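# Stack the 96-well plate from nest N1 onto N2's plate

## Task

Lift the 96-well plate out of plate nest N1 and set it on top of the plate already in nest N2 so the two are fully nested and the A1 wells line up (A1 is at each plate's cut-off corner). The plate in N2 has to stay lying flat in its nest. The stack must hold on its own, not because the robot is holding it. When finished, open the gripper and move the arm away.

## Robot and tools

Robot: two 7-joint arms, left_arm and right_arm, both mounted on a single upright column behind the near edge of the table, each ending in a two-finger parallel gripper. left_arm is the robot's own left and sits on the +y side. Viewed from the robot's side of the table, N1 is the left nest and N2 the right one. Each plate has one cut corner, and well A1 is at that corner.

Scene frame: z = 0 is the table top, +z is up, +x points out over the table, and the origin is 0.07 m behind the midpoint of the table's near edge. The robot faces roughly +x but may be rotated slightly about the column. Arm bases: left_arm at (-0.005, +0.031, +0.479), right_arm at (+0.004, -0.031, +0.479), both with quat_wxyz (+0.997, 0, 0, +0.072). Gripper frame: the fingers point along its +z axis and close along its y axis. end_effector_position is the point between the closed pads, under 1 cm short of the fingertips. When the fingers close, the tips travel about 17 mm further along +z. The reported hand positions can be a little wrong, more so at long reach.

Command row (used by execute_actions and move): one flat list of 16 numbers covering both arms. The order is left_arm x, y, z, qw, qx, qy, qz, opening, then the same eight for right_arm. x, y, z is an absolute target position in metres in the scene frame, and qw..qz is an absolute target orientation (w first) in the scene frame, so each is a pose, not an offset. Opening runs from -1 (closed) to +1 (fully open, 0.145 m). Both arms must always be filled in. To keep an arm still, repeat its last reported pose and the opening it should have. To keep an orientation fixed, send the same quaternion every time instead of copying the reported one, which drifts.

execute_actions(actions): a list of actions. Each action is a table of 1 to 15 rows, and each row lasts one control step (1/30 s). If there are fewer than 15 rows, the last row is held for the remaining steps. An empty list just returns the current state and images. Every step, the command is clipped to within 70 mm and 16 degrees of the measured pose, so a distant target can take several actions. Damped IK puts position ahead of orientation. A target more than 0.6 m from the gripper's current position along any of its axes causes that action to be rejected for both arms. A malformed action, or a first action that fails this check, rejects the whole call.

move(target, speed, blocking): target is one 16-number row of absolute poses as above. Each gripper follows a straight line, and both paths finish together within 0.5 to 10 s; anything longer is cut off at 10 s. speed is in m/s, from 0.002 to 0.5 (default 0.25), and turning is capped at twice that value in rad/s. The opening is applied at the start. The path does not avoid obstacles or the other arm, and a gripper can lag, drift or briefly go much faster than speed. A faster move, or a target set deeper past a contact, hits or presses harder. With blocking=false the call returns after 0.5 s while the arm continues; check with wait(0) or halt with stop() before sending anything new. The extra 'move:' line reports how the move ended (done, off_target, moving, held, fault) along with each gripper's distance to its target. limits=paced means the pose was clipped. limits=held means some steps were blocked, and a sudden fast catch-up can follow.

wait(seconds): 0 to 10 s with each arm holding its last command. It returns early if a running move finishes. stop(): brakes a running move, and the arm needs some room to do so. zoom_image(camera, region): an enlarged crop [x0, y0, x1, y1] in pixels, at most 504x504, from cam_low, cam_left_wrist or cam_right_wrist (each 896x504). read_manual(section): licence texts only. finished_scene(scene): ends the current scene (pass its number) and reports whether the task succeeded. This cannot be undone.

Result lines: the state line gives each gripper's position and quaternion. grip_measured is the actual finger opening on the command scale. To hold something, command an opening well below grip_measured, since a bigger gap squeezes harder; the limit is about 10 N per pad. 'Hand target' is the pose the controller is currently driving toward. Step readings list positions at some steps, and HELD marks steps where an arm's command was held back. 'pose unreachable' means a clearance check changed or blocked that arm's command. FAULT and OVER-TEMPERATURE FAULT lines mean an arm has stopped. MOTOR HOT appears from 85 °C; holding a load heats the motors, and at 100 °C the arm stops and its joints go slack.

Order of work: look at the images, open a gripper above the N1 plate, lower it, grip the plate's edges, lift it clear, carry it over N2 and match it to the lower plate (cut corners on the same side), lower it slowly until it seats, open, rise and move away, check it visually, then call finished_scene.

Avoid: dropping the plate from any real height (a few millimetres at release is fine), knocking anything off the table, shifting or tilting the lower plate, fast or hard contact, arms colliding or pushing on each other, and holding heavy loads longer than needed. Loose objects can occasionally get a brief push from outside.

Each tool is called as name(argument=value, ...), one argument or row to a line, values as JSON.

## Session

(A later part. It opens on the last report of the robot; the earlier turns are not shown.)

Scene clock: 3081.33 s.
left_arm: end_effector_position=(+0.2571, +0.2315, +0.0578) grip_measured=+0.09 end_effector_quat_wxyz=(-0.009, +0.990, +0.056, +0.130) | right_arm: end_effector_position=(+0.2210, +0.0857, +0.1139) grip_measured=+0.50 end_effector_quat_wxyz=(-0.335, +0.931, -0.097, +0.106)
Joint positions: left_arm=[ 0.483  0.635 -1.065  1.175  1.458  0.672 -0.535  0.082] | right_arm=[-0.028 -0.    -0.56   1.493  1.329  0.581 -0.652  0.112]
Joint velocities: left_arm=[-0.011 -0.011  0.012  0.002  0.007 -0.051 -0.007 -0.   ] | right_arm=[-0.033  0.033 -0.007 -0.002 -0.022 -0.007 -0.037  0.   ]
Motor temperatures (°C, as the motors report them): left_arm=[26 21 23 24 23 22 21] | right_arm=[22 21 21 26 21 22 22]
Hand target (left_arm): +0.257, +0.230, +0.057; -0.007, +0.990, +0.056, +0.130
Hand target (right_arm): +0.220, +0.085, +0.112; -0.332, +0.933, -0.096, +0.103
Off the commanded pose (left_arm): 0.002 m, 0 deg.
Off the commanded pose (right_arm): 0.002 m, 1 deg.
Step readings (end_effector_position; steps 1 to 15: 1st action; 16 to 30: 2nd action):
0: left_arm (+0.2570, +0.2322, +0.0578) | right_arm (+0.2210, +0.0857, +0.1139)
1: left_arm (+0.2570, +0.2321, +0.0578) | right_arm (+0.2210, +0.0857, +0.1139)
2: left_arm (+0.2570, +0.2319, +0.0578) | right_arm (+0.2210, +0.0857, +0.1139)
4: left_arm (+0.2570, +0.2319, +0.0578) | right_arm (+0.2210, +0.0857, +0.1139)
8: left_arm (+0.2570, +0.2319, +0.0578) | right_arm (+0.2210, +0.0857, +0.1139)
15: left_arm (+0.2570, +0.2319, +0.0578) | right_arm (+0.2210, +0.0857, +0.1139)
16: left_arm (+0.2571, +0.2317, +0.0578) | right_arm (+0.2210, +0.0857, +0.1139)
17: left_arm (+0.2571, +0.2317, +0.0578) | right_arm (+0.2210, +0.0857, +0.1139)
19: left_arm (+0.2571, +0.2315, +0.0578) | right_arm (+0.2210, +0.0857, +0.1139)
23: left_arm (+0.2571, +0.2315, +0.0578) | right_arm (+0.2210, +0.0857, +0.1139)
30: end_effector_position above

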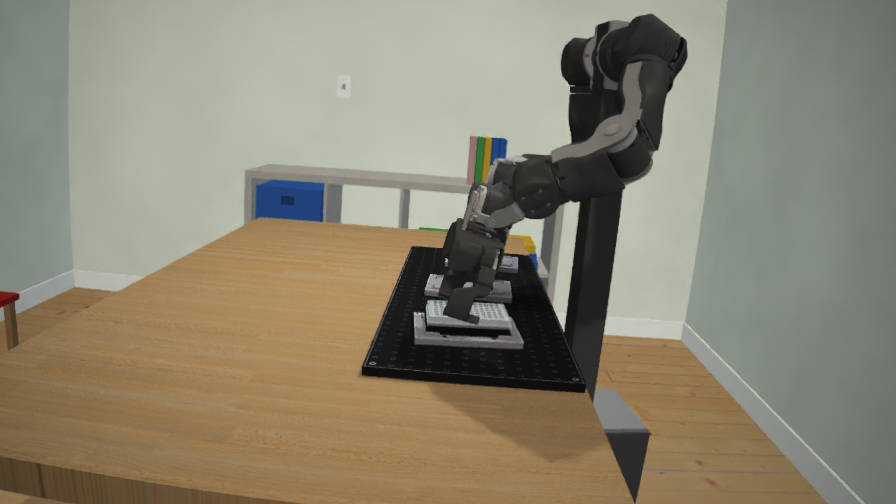

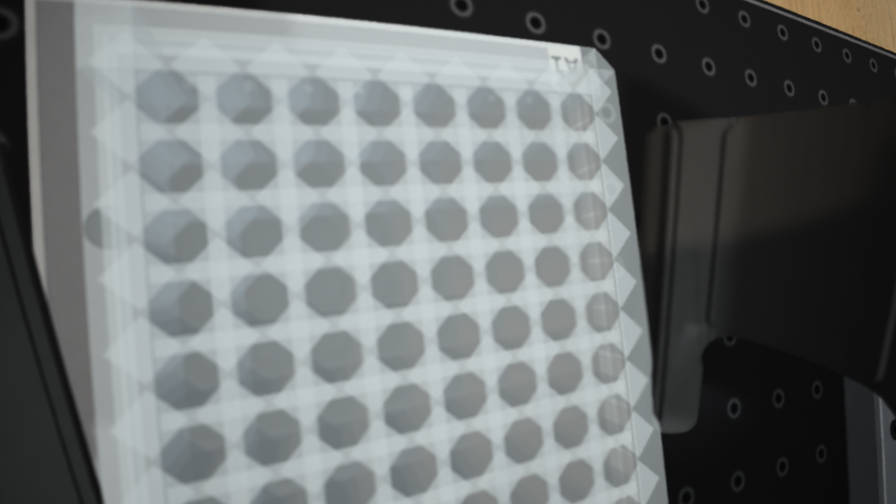

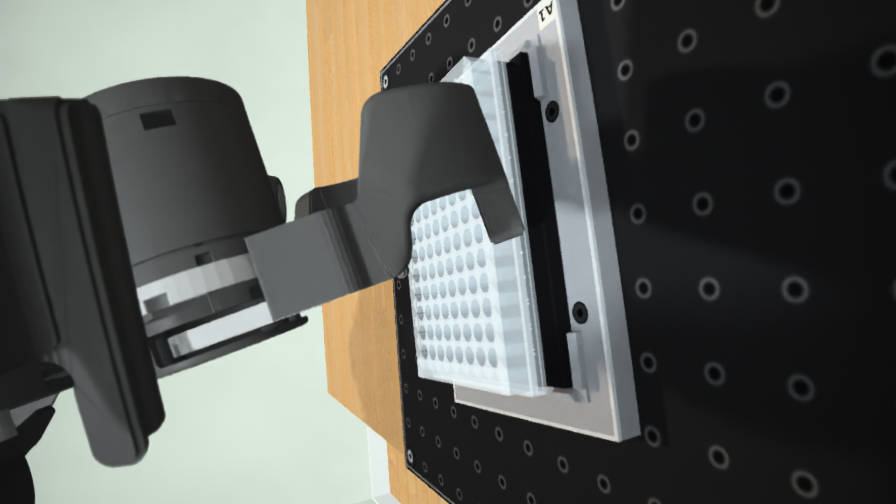

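execute_actions(
  actions=[
    [[0.2566,0.2320,0.0570,-0.0074,0.9898,0.0562,0.1303,-0.2, 0.22,0.085,0.112,0.3317,-0.9327,0.0965,-0.1035,0.5]],
    [[0.2566,0.2326,0.0568,-0.0074,0.9898,0.0562,0.1303,-0.2, 0.22,0.085,0.112,0.3317,-0.9327,0.0965,-0.1035,0.5]],
  ],
)

zoom_image(
  camera="cam_right_wrist",
  region=[490, 330, 590, 410],
)

zoom_image(
  camera="cam_right_wrist",
  region=[460, 40, 560, 120],
)

Scene clock: 3132.50 s.
left_arm: end_effector_position=(+0.2571, +0.2318, +0.0576) grip_measured=+0.09 end_effector_quat_wxyz=(-0.008, +0.990, +0.056, +0.130) | right_arm: end_effector_position=(+0.2210, +0.0857, +0.1139) grip_measured=+0.50 end_effector_quat_wxyz=(-0.335, +0.931, -0.097, +0.106)
Joint positions: left_arm=[ 0.483  0.635 -1.065  1.174  1.456  0.672 -0.531  0.082] | right_arm=[-0.028 -0.    -0.56   1.493  1.329  0.581 -0.652  0.112]
Joint velocities: left_arm=[ 0.033 -0.033  0.002  0.002  0.051 -0.022 -0.051  0.   ] | right_arm=[-0.055 -0.077 -0.007 -0.017  0.037 -0.095  0.007  0.   ]
Motor temperatures (°C, as the motors report them): left_arm=[26 21 23 24 23 22 21] | right_arm=[22 21 21 26 21 22 22]
Hand target (left_arm): +0.257, +0.233, +0.057; -0.008, +0.990, +0.056, +0.130
Hand target (right_arm): +0.220, +0.085, +0.112; -0.332, +0.933, -0.096, +0.103
Off the commanded pose (left_arm): 0.001 m, 0 deg.
Off the commanded pose (right_arm): 0.002 m, 1 deg.
Step readings (end_effector_position; steps 1 to 15: 1st action; 16 to 30: 2nd action):
0: left_arm (+0.2571, +0.2315, +0.0578) | right_arm (+0.2210, +0.0857, +0.1139)
1: left_arm (+0.2571, +0.2317, +0.0577) | right_arm (+0.2210, +0.0857, +0.1139)
2: left_arm (+0.2571, +0.2316, +0.0577) | right_arm (+0.2210, +0.0857, +0.1139)
4: left_arm (+0.2572, +0.2316, +0.0577) | right_arm (+0.2210, +0.0857, +0.1139)
8: left_arm (+0.2572, +0.2316, +0.0578) | right_arm (+0.2210, +0.0857, +0.1139)
15: left_arm (+0.2572, +0.2316, +0.0578) | right_arm (+0.2210, +0.0857, +0.1139)
16: left_arm (+0.2572, +0.2316, +0.0577) | right_arm (+0.2210, +0.0857, +0.1139)
17: left_arm (+0.2571, +0.2318, +0.0576) | right_arm (+0.2210, +0.0857, +0.1139)
19: left_arm (+0.2571, +0.2318, +0.0576) | right_arm (+0.2210, +0.0857, +0.1139)
23: left_arm (+0.2571, +0.2318, +0.0576) | right_arm (+0.2210, +0.0857, +0.1139)
30: end_effector_position above

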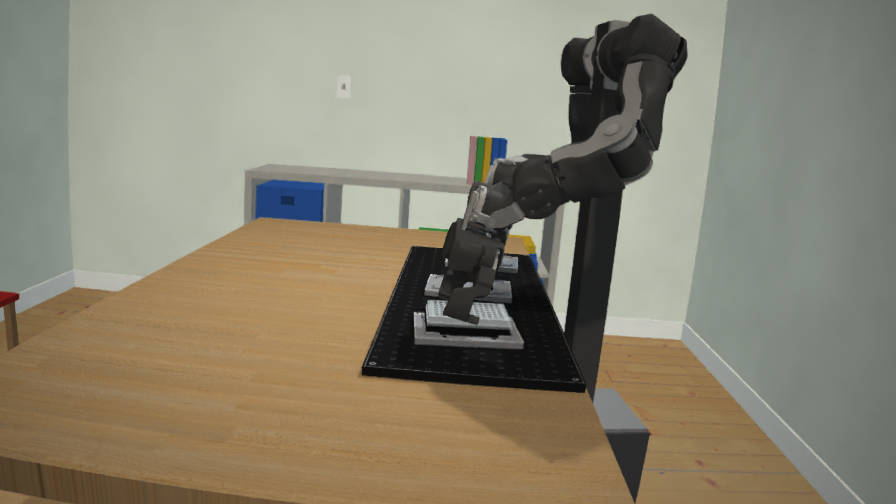

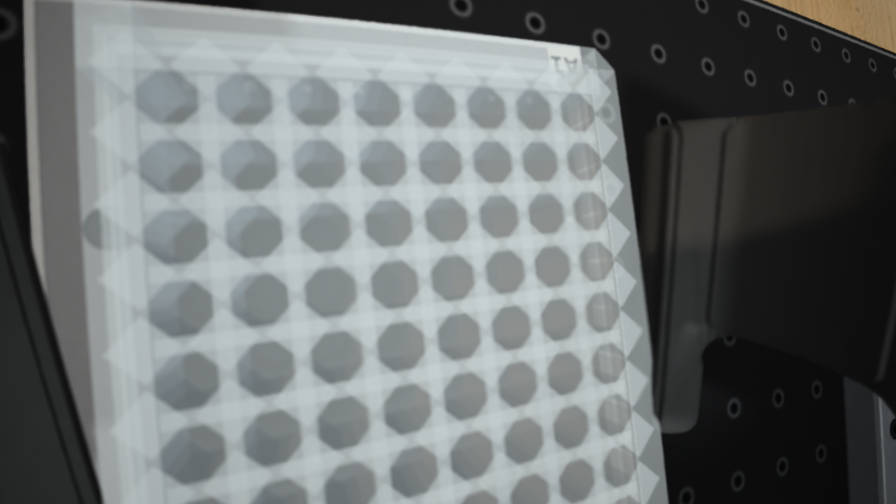

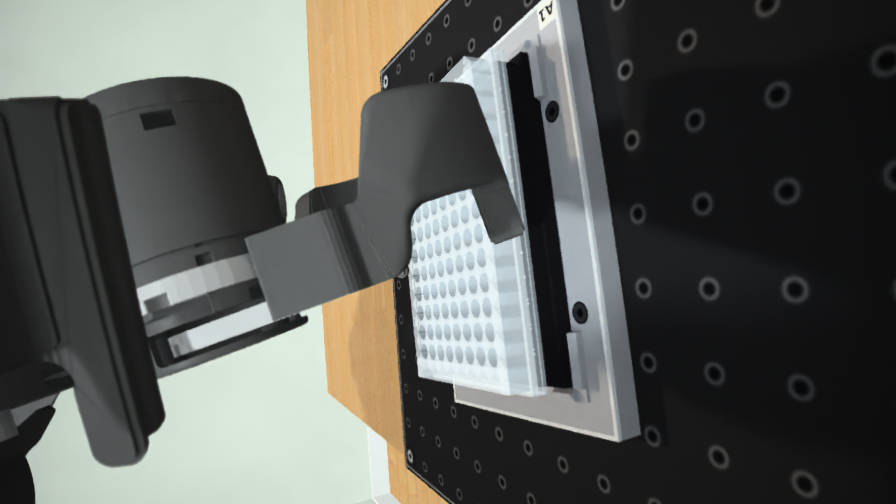

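Region (490, 330, 590, 410) of cam_right_wrist's 896x504 image, scaled by 5.040, with more detail than that image has; it fills the top 403 rows of this view, and the rest is white.

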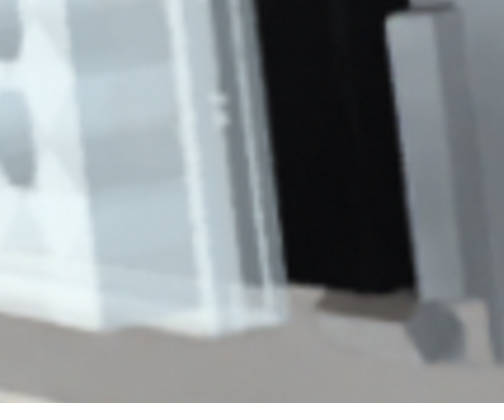

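Region (460, 40, 560, 120) of cam_right_wrist's 896x504 image, scaled by 5.040, with more detail than that image has; it fills the top 403 rows of this view, and the rest is white.

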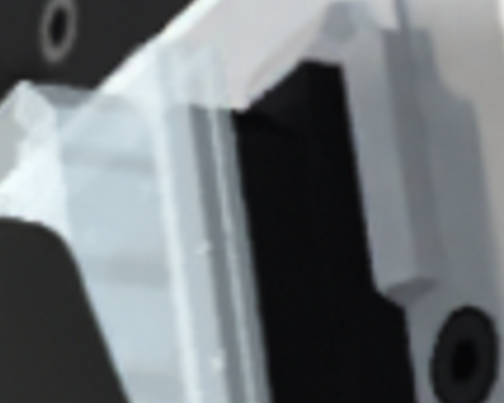

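execute_actions(
  actions=[
    [[0.2566,0.2331,0.0568,-0.0074,0.9898,0.0562,0.1303,-0.2, 0.22,0.085,0.112,0.3317,-0.9327,0.0965,-0.1035,0.5]],
    [[0.2566,0.2336,0.0568,-0.0074,0.9898,0.0562,0.1303,-0.2, 0.22,0.085,0.112,0.3317,-0.9327,0.0965,-0.1035,0.5]],
  ],
)

zoom_image(
  camera="cam_right_wrist",
  region=[490, 330, 590, 410],
)

zoom_image(
  camera="cam_right_wrist",
  region=[460, 40, 560, 120],
)

Scene clock: 3148.87 s.
left_arm: end_effector_position=(+0.2571, +0.2317, +0.0576) grip_measured=+0.09 end_effector_quat_wxyz=(-0.007, +0.990, +0.055, +0.130) | right_arm: end_effector_position=(+0.2210, +0.0857, +0.1139) grip_measured=+0.50 end_effector_quat_wxyz=(-0.335, +0.931, -0.097, +0.106)
Joint positions: left_arm=[ 0.483  0.636 -1.065  1.173  1.456  0.672 -0.526  0.082] | right_arm=[-0.028 -0.    -0.56   1.493  1.329  0.581 -0.652  0.112]
Joint velocities: left_arm=[ 0.033 -0.033 -0.007 -0.007 -0.051  0.007 -0.022  0.   ] | right_arm=[ 0.033  0.055  0.002  0.007 -0.007 -0.037 -0.007 -0.   ]
Motor temperatures (°C, as the motors report them): left_arm=[26 21 23 24 23 22 21] | right_arm=[22 21 21 26 21 22 22]
Hand target (left_arm): +0.257, +0.234, +0.057; -0.007, +0.990, +0.056, +0.130
Hand target (right_arm): +0.220, +0.085, +0.112; -0.332, +0.933, -0.096, +0.103
Off the commanded pose (left_arm): 0.002 m, 0 deg.
Off the commanded pose (right_arm): 0.002 m, 1 deg.
Step readings (end_effector_position; steps 1 to 15: 1st action; 16 to 30: 2nd action):
0: left_arm (+0.2571, +0.2318, +0.0576) | right_arm (+0.2210, +0.0857, +0.1139)
1: left_arm (+0.2572, +0.2317, +0.0576) | right_arm (+0.2210, +0.0857, +0.1139)
2: left_arm (+0.2572, +0.2317, +0.0576) | right_arm (+0.2210, +0.0857, +0.1139)
4: left_arm (+0.2572, +0.2316, +0.0576) | right_arm (+0.2210, +0.0857, +0.1139)
8: left_arm (+0.2572, +0.2316, +0.0576) | right_arm (+0.2210, +0.0857, +0.1139)
15: left_arm (+0.2572, +0.2316, +0.0576) | right_arm (+0.2210, +0.0857, +0.1139)
16: left_arm (+0.2571, +0.2317, +0.0576) | right_arm (+0.2210, +0.0857, +0.1139)
17: left_arm (+0.2571, +0.2317, +0.0576) | right_arm (+0.2210, +0.0857, +0.1139)
19: left_arm (+0.2571, +0.2317, +0.0576) | right_arm (+0.2210, +0.0857, +0.1139)
23: left_arm (+0.2571, +0.2317, +0.0576) | right_arm (+0.2210, +0.0857, +0.1139)
30: end_effector_position above

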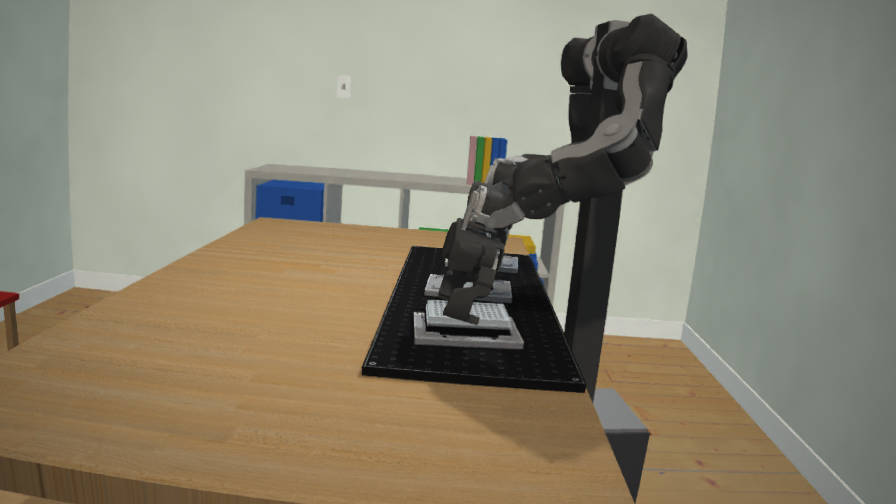

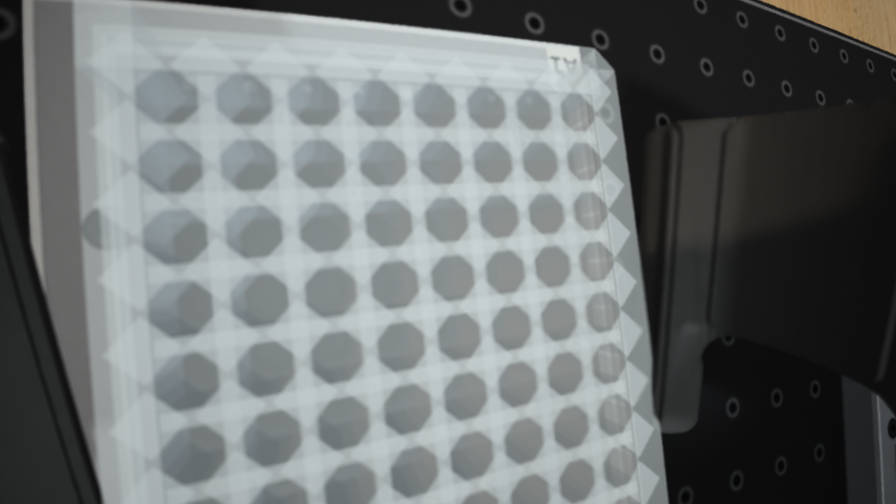

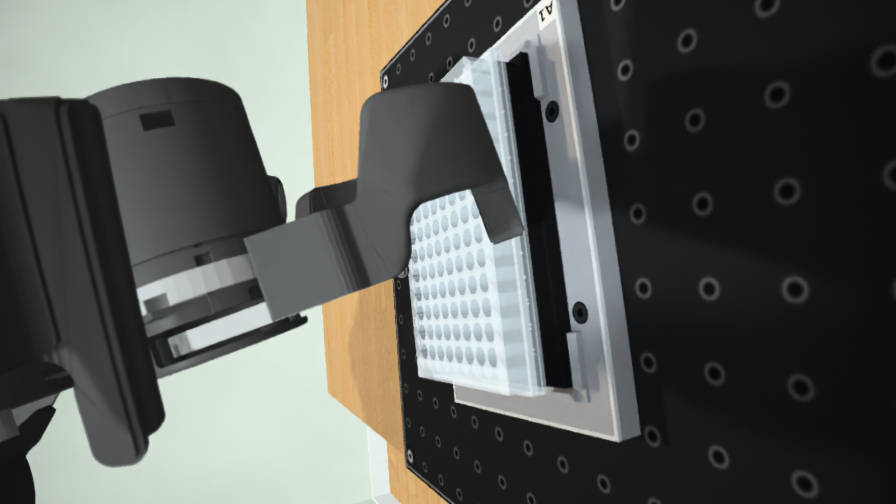

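Region (490, 330, 590, 410) of cam_right_wrist's 896x504 image, scaled by 5.040, with more detail than that image has; it fills the top 403 rows of this view, and the rest is white.

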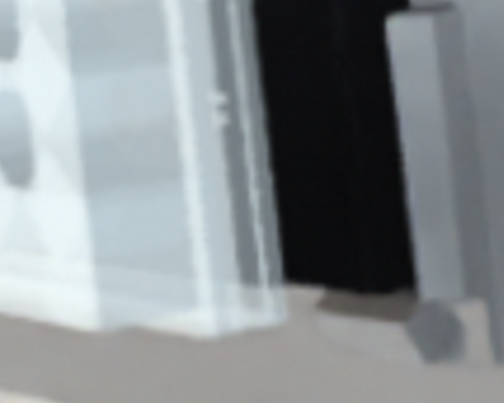

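Region (460, 40, 560, 120) of cam_right_wrist's 896x504 image, scaled by 5.040, with more detail than that image has; it fills the top 403 rows of this view, and the rest is white.

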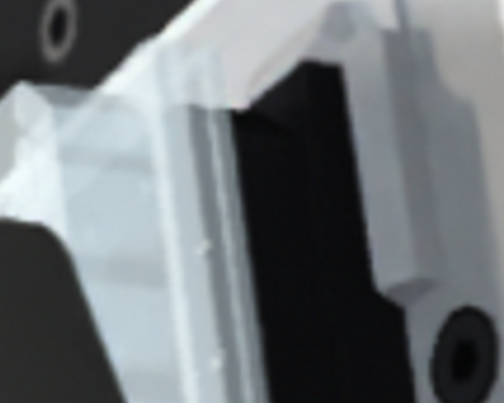

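execute_actions(
  actions=[
    [[0.2570,0.2316,0.0568,-0.0074,0.9898,0.0562,0.1303,-0.2, 0.22,0.085,0.112,0.3317,-0.9327,0.0965,-0.1035,0.5]],
    [[0.2562,0.2314,0.0568,-0.0074,0.9898,0.0562,0.1303,-0.2, 0.22,0.085,0.112,0.3317,-0.9327,0.0965,-0.1035,0.5]],
    [[0.2554,0.2314,0.0568,-0.0074,0.9898,0.0562,0.1303,-0.2, 0.22,0.085,0.112,0.3317,-0.9327,0.0965,-0.1035,0.5]],
  ],
)

zoom_image(
  camera="cam_right_wrist",
  region=[490, 330, 590, 410],
)

zoom_image(
  camera="cam_right_wrist",
  region=[460, 40, 560, 120],
)

Scene clock: 3170.83 s.
left_arm: end_effector_position=(+0.2569, +0.2316, +0.0578) grip_measured=+0.09 end_effector_quat_wxyz=(-0.008, +0.990, +0.055, +0.131) | right_arm: end_effector_position=(+0.2210, +0.0857, +0.1139) grip_measured=+0.50 end_effector_quat_wxyz=(-0.335, +0.931, -0.097, +0.106)
Joint positions: left_arm=[ 0.481  0.637 -1.065  1.177  1.454  0.669 -0.528  0.082] | right_arm=[-0.028 -0.    -0.56   1.493  1.329  0.581 -0.652  0.112]
Joint velocities: left_arm=[-0.011  0.011 -0.007 -0.007  0.037 -0.051 -0.051 -0.   ] | right_arm=[-0.011 -0.011 -0.017 -0.007  0.051 -0.022  0.007 -0.   ]
Motor temperatures (°C, as the motors report them): left_arm=[26 21 23 24 23 22 21] | right_arm=[22 21 21 26 21 22 22]
Hand target (left_arm): +0.255, +0.232, +0.057; -0.008, +0.990, +0.056, +0.130
Hand target (right_arm): +0.220, +0.085, +0.112; -0.332, +0.933, -0.096, +0.103
Off the commanded pose (left_arm): 0.002 m, 0 deg.
Off the commanded pose (right_arm): 0.002 m, 1 deg.
Step readings (end_effector_position; steps 1 to 15: 1st action; 16 to 30: 2nd action; 31 to 45: 3rd action):
0: left_arm (+0.2571, +0.2317, +0.0576) | right_arm (+0.2210, +0.0857, +0.1139)
1: left_arm (+0.2571, +0.2317, +0.0576) | right_arm (+0.2210, +0.0857, +0.1139)
2: left_arm (+0.2572, +0.2315, +0.0576) | right_arm (+0.2210, +0.0857, +0.1139)
4: left_arm (+0.2572, +0.2315, +0.0576) | right_arm (+0.2210, +0.0857, +0.1139)
8: left_arm (+0.2572, +0.2315, +0.0576) | right_arm (+0.2210, +0.0857, +0.1139)
15: left_arm (+0.2572, +0.2315, +0.0576) | right_arm (+0.2210, +0.0857, +0.1139)
16: left_arm (+0.2572, +0.2316, +0.0576) | right_arm (+0.2210, +0.0857, +0.1139)
17: left_arm (+0.2572, +0.2316, +0.0576) | right_arm (+0.2210, +0.0857, +0.1139)
19: left_arm (+0.2572, +0.2316, +0.0576) | right_arm (+0.2210, +0.0857, +0.1139)
23: left_arm (+0.2572, +0.2316, +0.0576) | right_arm (+0.2210, +0.0857, +0.1139)
30: left_arm (+0.2572, +0.2316, +0.0576) | right_arm (+0.2210, +0.0857, +0.1139)
31: left_arm (+0.2571, +0.2316, +0.0578) | right_arm (+0.2210, +0.0857, +0.1139)
32: left_arm (+0.2569, +0.2316, +0.0578) | right_arm (+0.2210, +0.0857, +0.1139)
34: left_arm (+0.2569, +0.2316, +0.0578) | right_arm (+0.2210, +0.0857, +0.1139)
38: left_arm (+0.2569, +0.2316, +0.0578) | right_arm (+0.2210, +0.0857, +0.1139)
45: end_effector_position above

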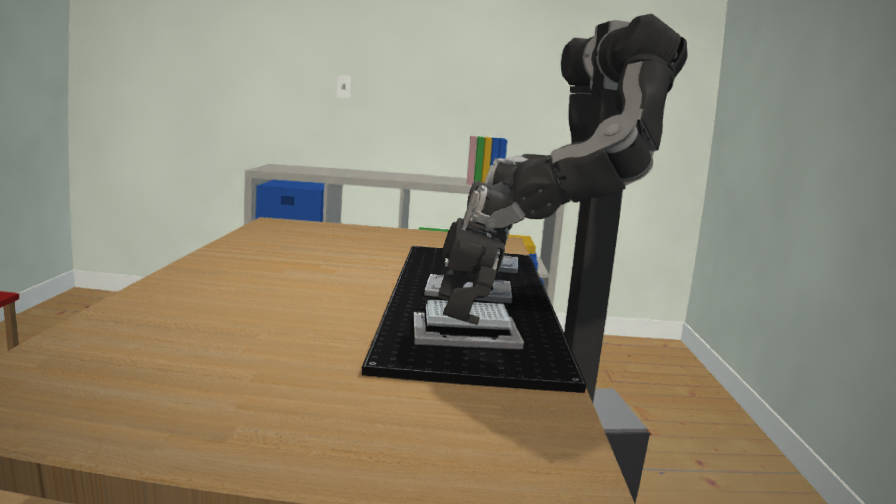

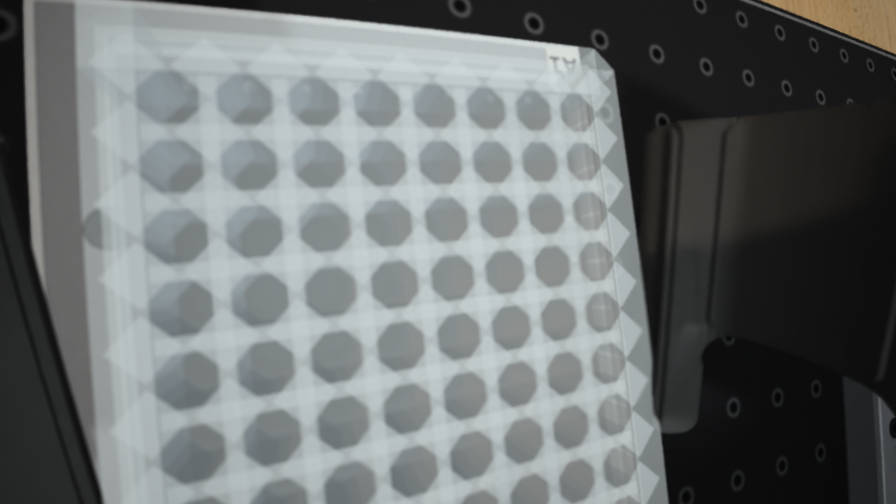

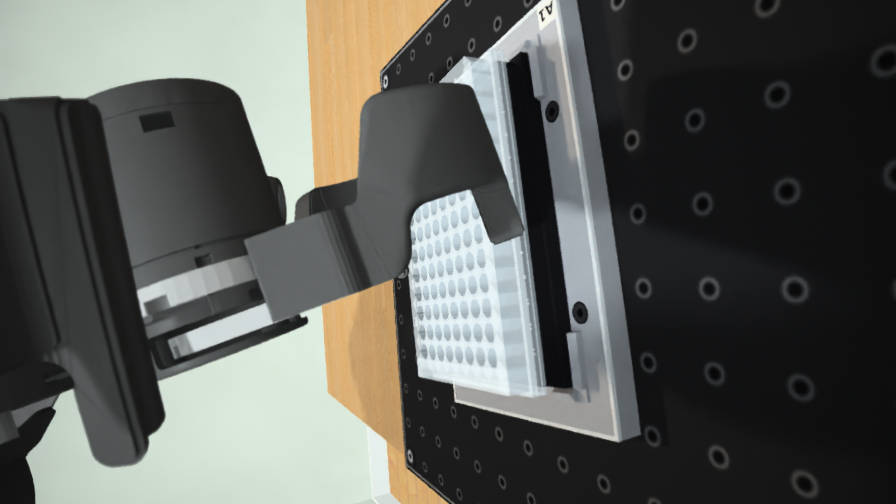

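Region (490, 330, 590, 410) of cam_right_wrist's 896x504 image, scaled by 5.040, with more detail than that image has; it fills the top 403 rows of this view, and the rest is white.

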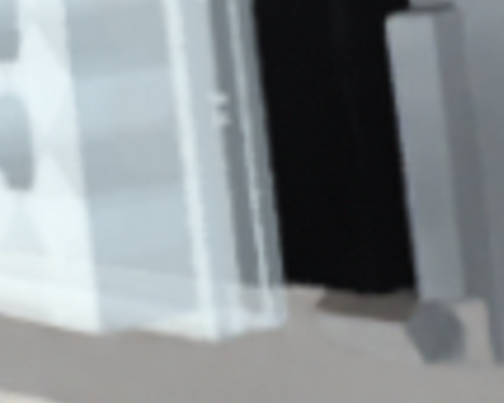

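Region (460, 40, 560, 120) of cam_right_wrist's 896x504 image, scaled by 5.040, with more detail than that image has; it fills the top 403 rows of this view, and the rest is white.

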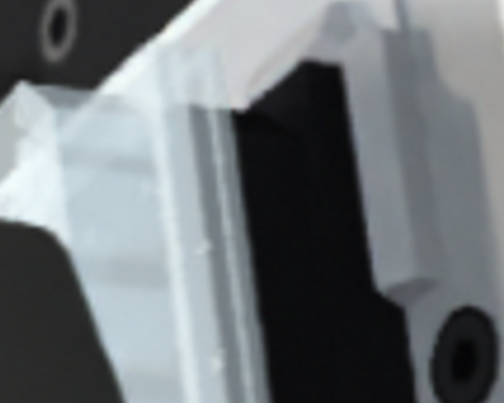

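execute_actions(
  actions=[
    [[0.2566,0.2312,0.0570,-0.0074,0.9898,0.0562,0.1303,-0.2, 0.22,0.085,0.112,0.3317,-0.9327,0.0965,-0.1035,0.5]],
    [[0.2576,0.2310,0.0570,-0.0074,0.9898,0.0562,0.1303,-0.2, 0.22,0.085,0.112,0.3317,-0.9327,0.0965,-0.1035,0.5]],
    [[0.2584,0.2308,0.0570,-0.0074,0.9898,0.0562,0.1303,-0.2, 0.22,0.085,0.112,0.3317,-0.9327,0.0965,-0.1035,0.5]],
    [[0.2590,0.2308,0.0570,-0.0074,0.9898,0.0562,0.1303,-0.2, 0.22,0.085,0.112,0.3317,-0.9327,0.0965,-0.1035,0.5]],
  ],
)

zoom_image(
  camera="cam_right_wrist",
  region=[490, 330, 590, 410],
)

zoom_image(
  camera="cam_right_wrist",
  region=[460, 40, 560, 120],
)

Scene clock: 3194.80 s.
left_arm: end_effector_position=(+0.2583, +0.2315, +0.0573) grip_measured=+0.09 end_effector_quat_wxyz=(-0.010, +0.990, +0.055, +0.130) | right_arm: end_effector_position=(+0.2210, +0.0857, +0.1139) grip_measured=+0.50 end_effector_quat_wxyz=(-0.335, +0.931, -0.097, +0.106)
Joint positions: left_arm=[ 0.487  0.628 -1.065  1.166  1.452  0.676 -0.531  0.082] | right_arm=[-0.028 -0.    -0.56   1.493  1.329  0.581 -0.652  0.112]
Joint velocities: left_arm=[ 0.033 -0.011  0.007 -0.002  0.022 -0.022 -0.022 -0.   ] | right_arm=[ 0.011  0.033  0.012 -0.002  0.022  0.007 -0.022 -0.   ]
Motor temperatures (°C, as the motors report them): left_arm=[26 21 23 24 23 22 21] | right_arm=[22 21 21 26 21 22 22]
Hand target (left_arm): +0.259, +0.231, +0.057; -0.007, +0.990, +0.056, +0.130
Hand target (right_arm): +0.220, +0.085, +0.112; -0.332, +0.933, -0.096, +0.103
Off the commanded pose (left_arm): 0.001 m, 0 deg.
Off the commanded pose (right_arm): 0.002 m, 1 deg.
Step readings (end_effector_position; steps 1 to 15: 1st action; 16 to 30: 2nd action; 31 to 45: 3rd action; 46 to 60: 4th action):
0: left_arm (+0.2569, +0.2316, +0.0578) | right_arm (+0.2210, +0.0857, +0.1139)
1: left_arm (+0.2570, +0.2314, +0.0577) | right_arm (+0.2210, +0.0857, +0.1139)
2: left_arm (+0.2570, +0.2316, +0.0577) | right_arm (+0.2210, +0.0857, +0.1139)
4: left_arm (+0.2570, +0.2316, +0.0577) | right_arm (+0.2210, +0.0857, +0.1139)
8: left_arm (+0.2570, +0.2316, +0.0577) | right_arm (+0.2210, +0.0857, +0.1139)
15: left_arm (+0.2570, +0.2316, +0.0577) | right_arm (+0.2210, +0.0857, +0.1139)
16: left_arm (+0.2573, +0.2317, +0.0575) | right_arm (+0.2210, +0.0857, +0.1139)
17: left_arm (+0.2575, +0.2315, +0.0575) | right_arm (+0.2210, +0.0857, +0.1139)
19: left_arm (+0.2577, +0.2316, +0.0576) | right_arm (+0.2210, +0.0857, +0.1139)
23: left_arm (+0.2577, +0.2316, +0.0576) | right_arm (+0.2210, +0.0857, +0.1139)
30: left_arm (+0.2577, +0.2316, +0.0576) | right_arm (+0.2210, +0.0857, +0.1139)
31: left_arm (+0.2577, +0.2315, +0.0573) | right_arm (+0.2210, +0.0857, +0.1139)
32: left_arm (+0.2581, +0.2315, +0.0574) | right_arm (+0.2210, +0.0857, +0.1139)
34: left_arm (+0.2582, +0.2316, +0.0575) | right_arm (+0.2210, +0.0857, +0.1139)
38: left_arm (+0.2582, +0.2316, +0.0575) | right_arm (+0.2210, +0.0857, +0.1139)
45: left_arm (+0.2582, +0.2316, +0.0575) | right_arm (+0.2210, +0.0857, +0.1139)
46: left_arm (+0.2582, +0.2315, +0.0573) | right_arm (+0.2210, +0.0857, +0.1139)
47: left_arm (+0.2583, +0.2315, +0.0573) | right_arm (+0.2210, +0.0857, +0.1139)
49: left_arm (+0.2583, +0.2315, +0.0573) | right_arm (+0.2210, +0.0857, +0.1139)
53: left_arm (+0.2583, +0.2315, +0.0573) | right_arm (+0.2210, +0.0857, +0.1139)
60: end_effector_position above

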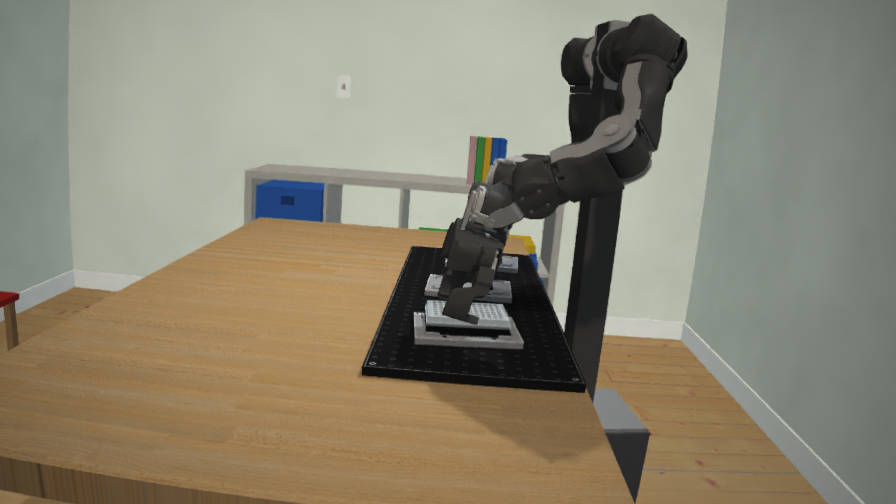

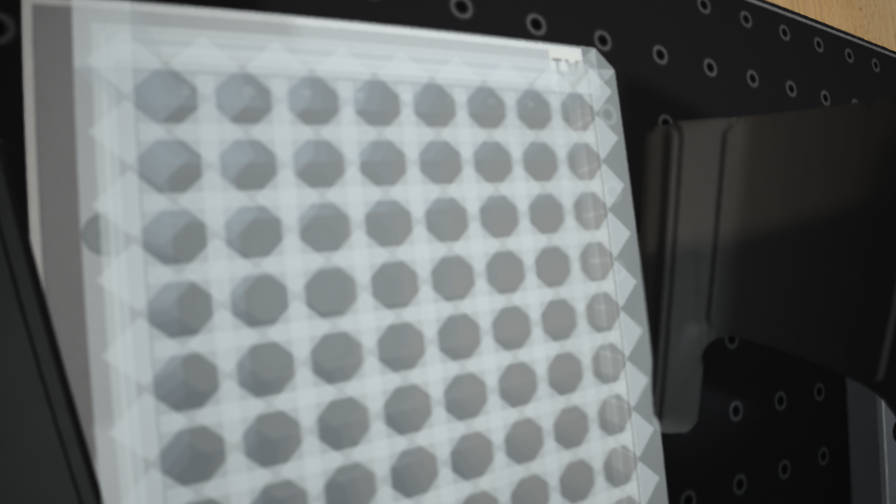

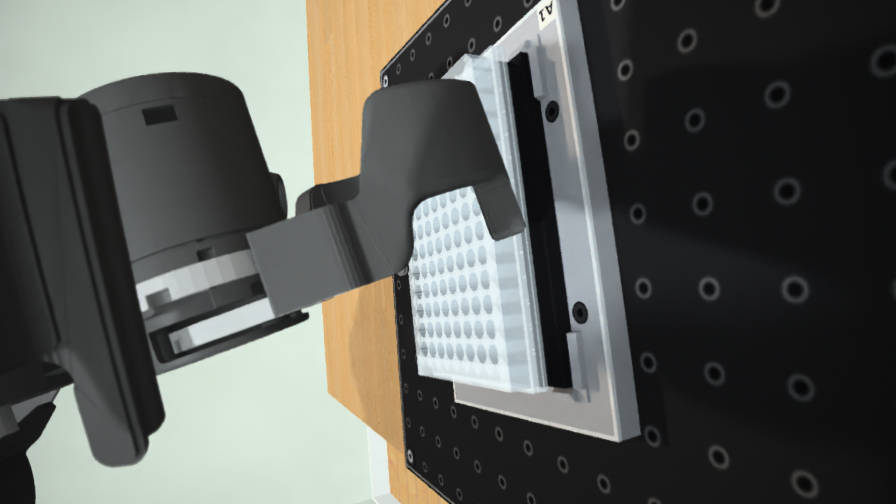

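Region (490, 330, 590, 410) of cam_right_wrist's 896x504 image, scaled by 5.040, with more detail than that image has; it fills the top 403 rows of this view, and the rest is white.

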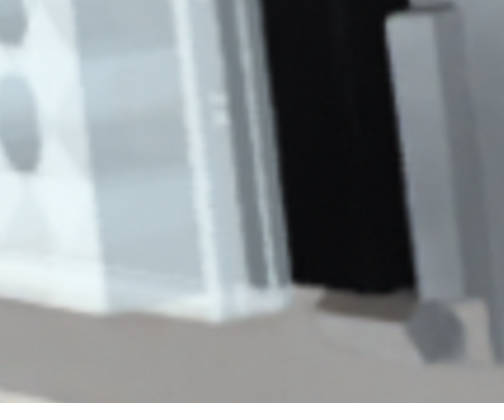

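Region (460, 40, 560, 120) of cam_right_wrist's 896x504 image, scaled by 5.040, with more detail than that image has; it fills the top 403 rows of this view, and the rest is white.

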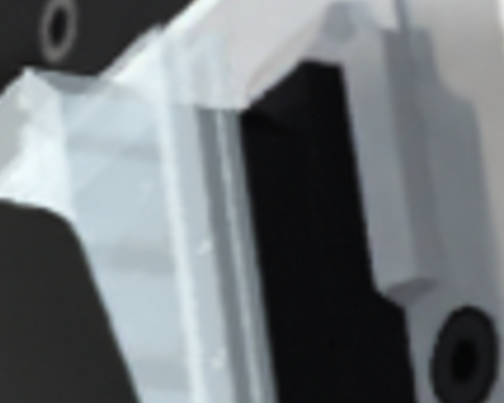

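zoom_image(
  camera="cam_right_wrist",
  region=[500, 240, 600, 340],
)

zoom_image(
  camera="cam_right_wrist",
  region=[490, 110, 590, 210],
)

Region (500, 240, 600, 340) of cam_right_wrist's 896x504 image, scaled by 5.040, with more detail than that image has.

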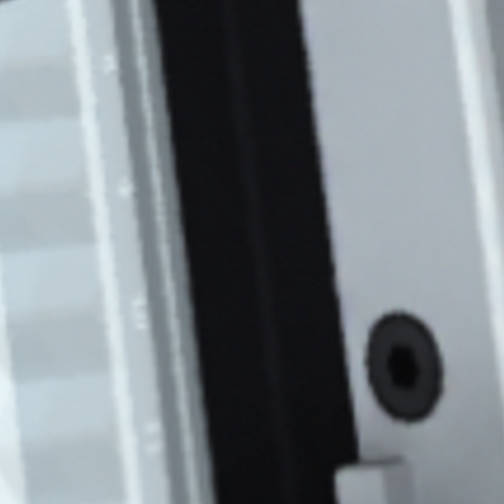

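Region (490, 110, 590, 210) of cam_right_wrist's 896x504 image, scaled by 5.040, with more detail than that image has.

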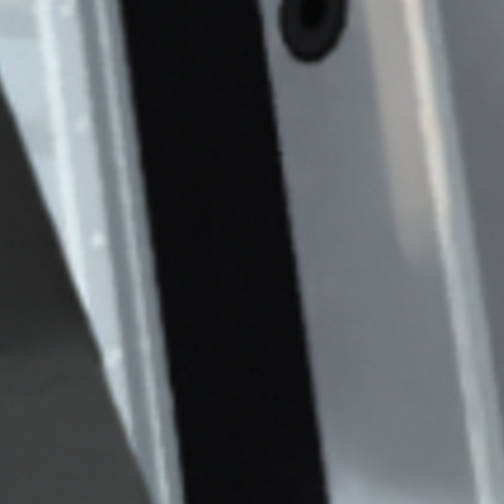

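execute_actions(
  actions=[
    [[0.2597,0.2308,0.0568,-0.0074,0.9898,0.0562,0.1303,-0.2, 0.22,0.085,0.112,0.3317,-0.9327,0.0965,-0.1035,0.5]],
    [[0.2603,0.2308,0.0568,-0.0074,0.9898,0.0562,0.1303,-0.2, 0.22,0.085,0.112,0.3317,-0.9327,0.0965,-0.1035,0.5]],
  ],
)

zoom_image(
  camera="cam_right_wrist",
  region=[490, 330, 590, 410],
)

zoom_image(
  camera="cam_right_wrist",
  region=[460, 40, 560, 120],
)

Scene clock: 3251.87 s.
left_arm: end_effector_position=(+0.2583, +0.2317, +0.0568) grip_measured=+0.09 end_effector_quat_wxyz=(-0.010, +0.990, +0.054, +0.126) | right_arm: end_effector_position=(+0.2210, +0.0857, +0.1139) grip_measured=+0.50 end_effector_quat_wxyz=(-0.335, +0.931, -0.097, +0.106)
Joint positions: left_arm=[ 0.491  0.624 -1.065  1.158  1.452  0.684 -0.531  0.082] | right_arm=[-0.028 -0.    -0.56   1.493  1.329  0.581 -0.652  0.112]
Joint velocities: left_arm=[ 0.033  0.011  0.007  0.007  0.022 -0.007  0.007 -0.   ] | right_arm=[ 0.011  0.011 -0.022  0.007  0.022 -0.022 -0.022  0.   ]
Motor temperatures (°C, as the motors report them): left_arm=[26 21 23 23 23 22 21] | right_arm=[22 21 21 26 21 22 22]
Hand target (left_arm): +0.260, +0.231, +0.057; -0.008, +0.990, +0.056, +0.130
Hand target (right_arm): +0.220, +0.085, +0.112; -0.332, +0.933, -0.096, +0.103
Off the commanded pose (left_arm): 0.002 m, 1 deg.
Off the commanded pose (right_arm): 0.002 m, 1 deg.
Step readings (end_effector_position; steps 1 to 15: 1st action; 16 to 30: 2nd action):
0: left_arm (+0.2583, +0.2315, +0.0573) | right_arm (+0.2210, +0.0857, +0.1139)
1: left_arm (+0.2584, +0.2318, +0.0571) | right_arm (+0.2210, +0.0857, +0.1139)
2: left_arm (+0.2583, +0.2315, +0.0570) | right_arm (+0.2210, +0.0857, +0.1139)
4: left_arm (+0.2583, +0.2315, +0.0570) | right_arm (+0.2210, +0.0857, +0.1139)
8: left_arm (+0.2583, +0.2315, +0.0570) | right_arm (+0.2210, +0.0857, +0.1139)
15: left_arm (+0.2583, +0.2315, +0.0570) | right_arm (+0.2210, +0.0857, +0.1139)
16: left_arm (+0.2585, +0.2316, +0.0570) | right_arm (+0.2210, +0.0857, +0.1139)
17: left_arm (+0.2584, +0.2316, +0.0569) | right_arm (+0.2210, +0.0857, +0.1139)
19: left_arm (+0.2583, +0.2317, +0.0568) | right_arm (+0.2210, +0.0857, +0.1139)
23: left_arm (+0.2583, +0.2317, +0.0568) | right_arm (+0.2210, +0.0857, +0.1139)
30: end_effector_position above

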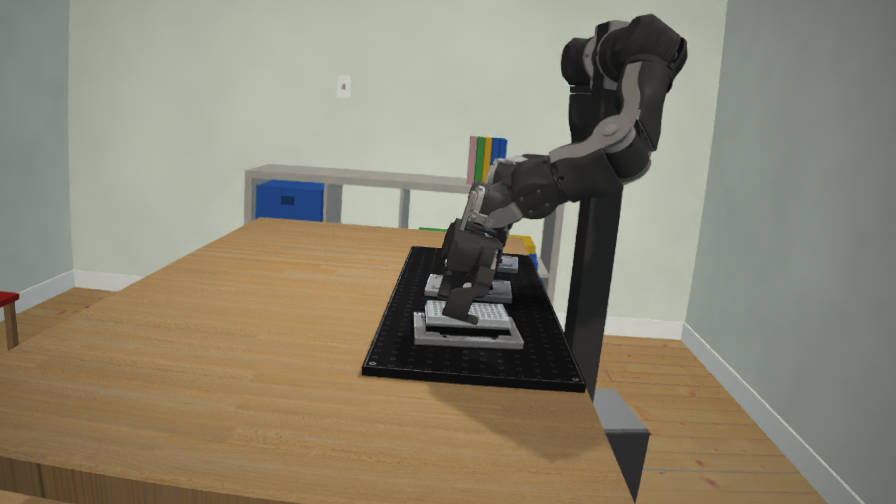

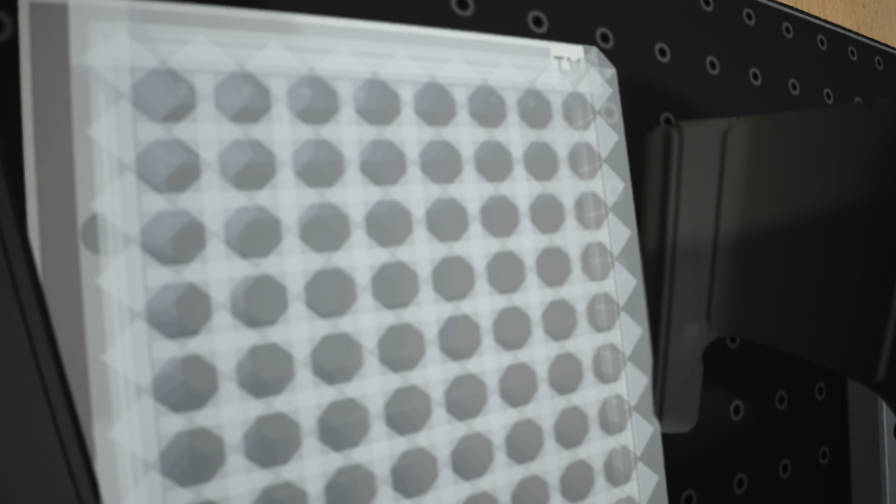

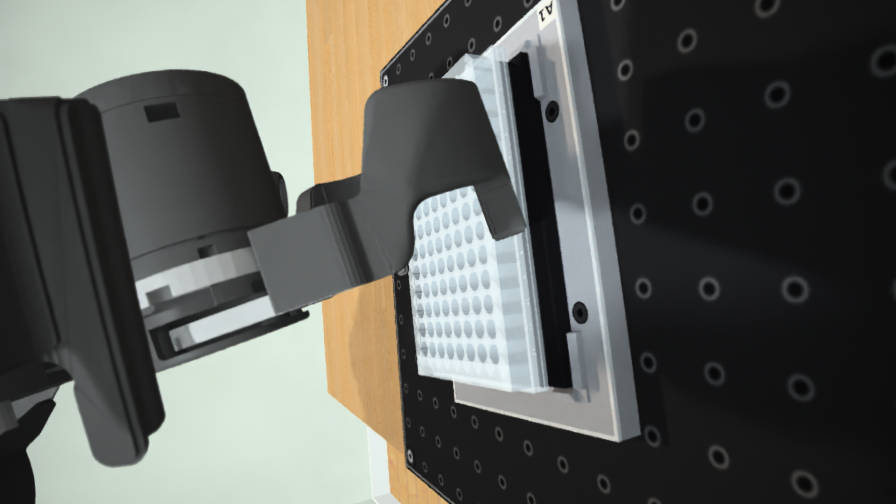

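Region (490, 330, 590, 410) of cam_right_wrist's 896x504 image, scaled by 5.040, with more detail than that image has; it fills the top 403 rows of this view, and the rest is white.

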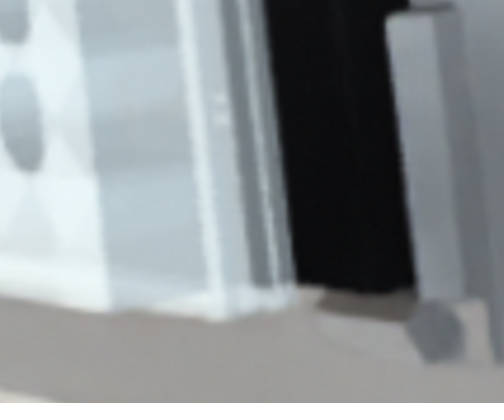

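Region (460, 40, 560, 120) of cam_right_wrist's 896x504 image, scaled by 5.040, with more detail than that image has; it fills the top 403 rows of this view, and the rest is white.

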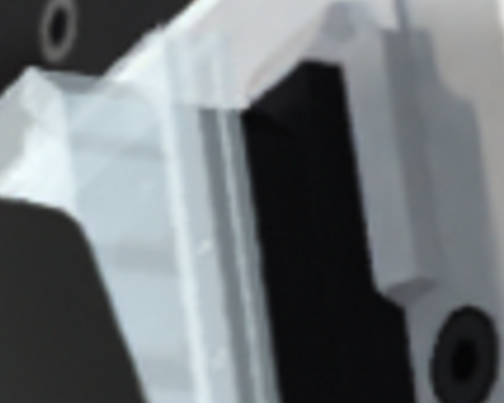

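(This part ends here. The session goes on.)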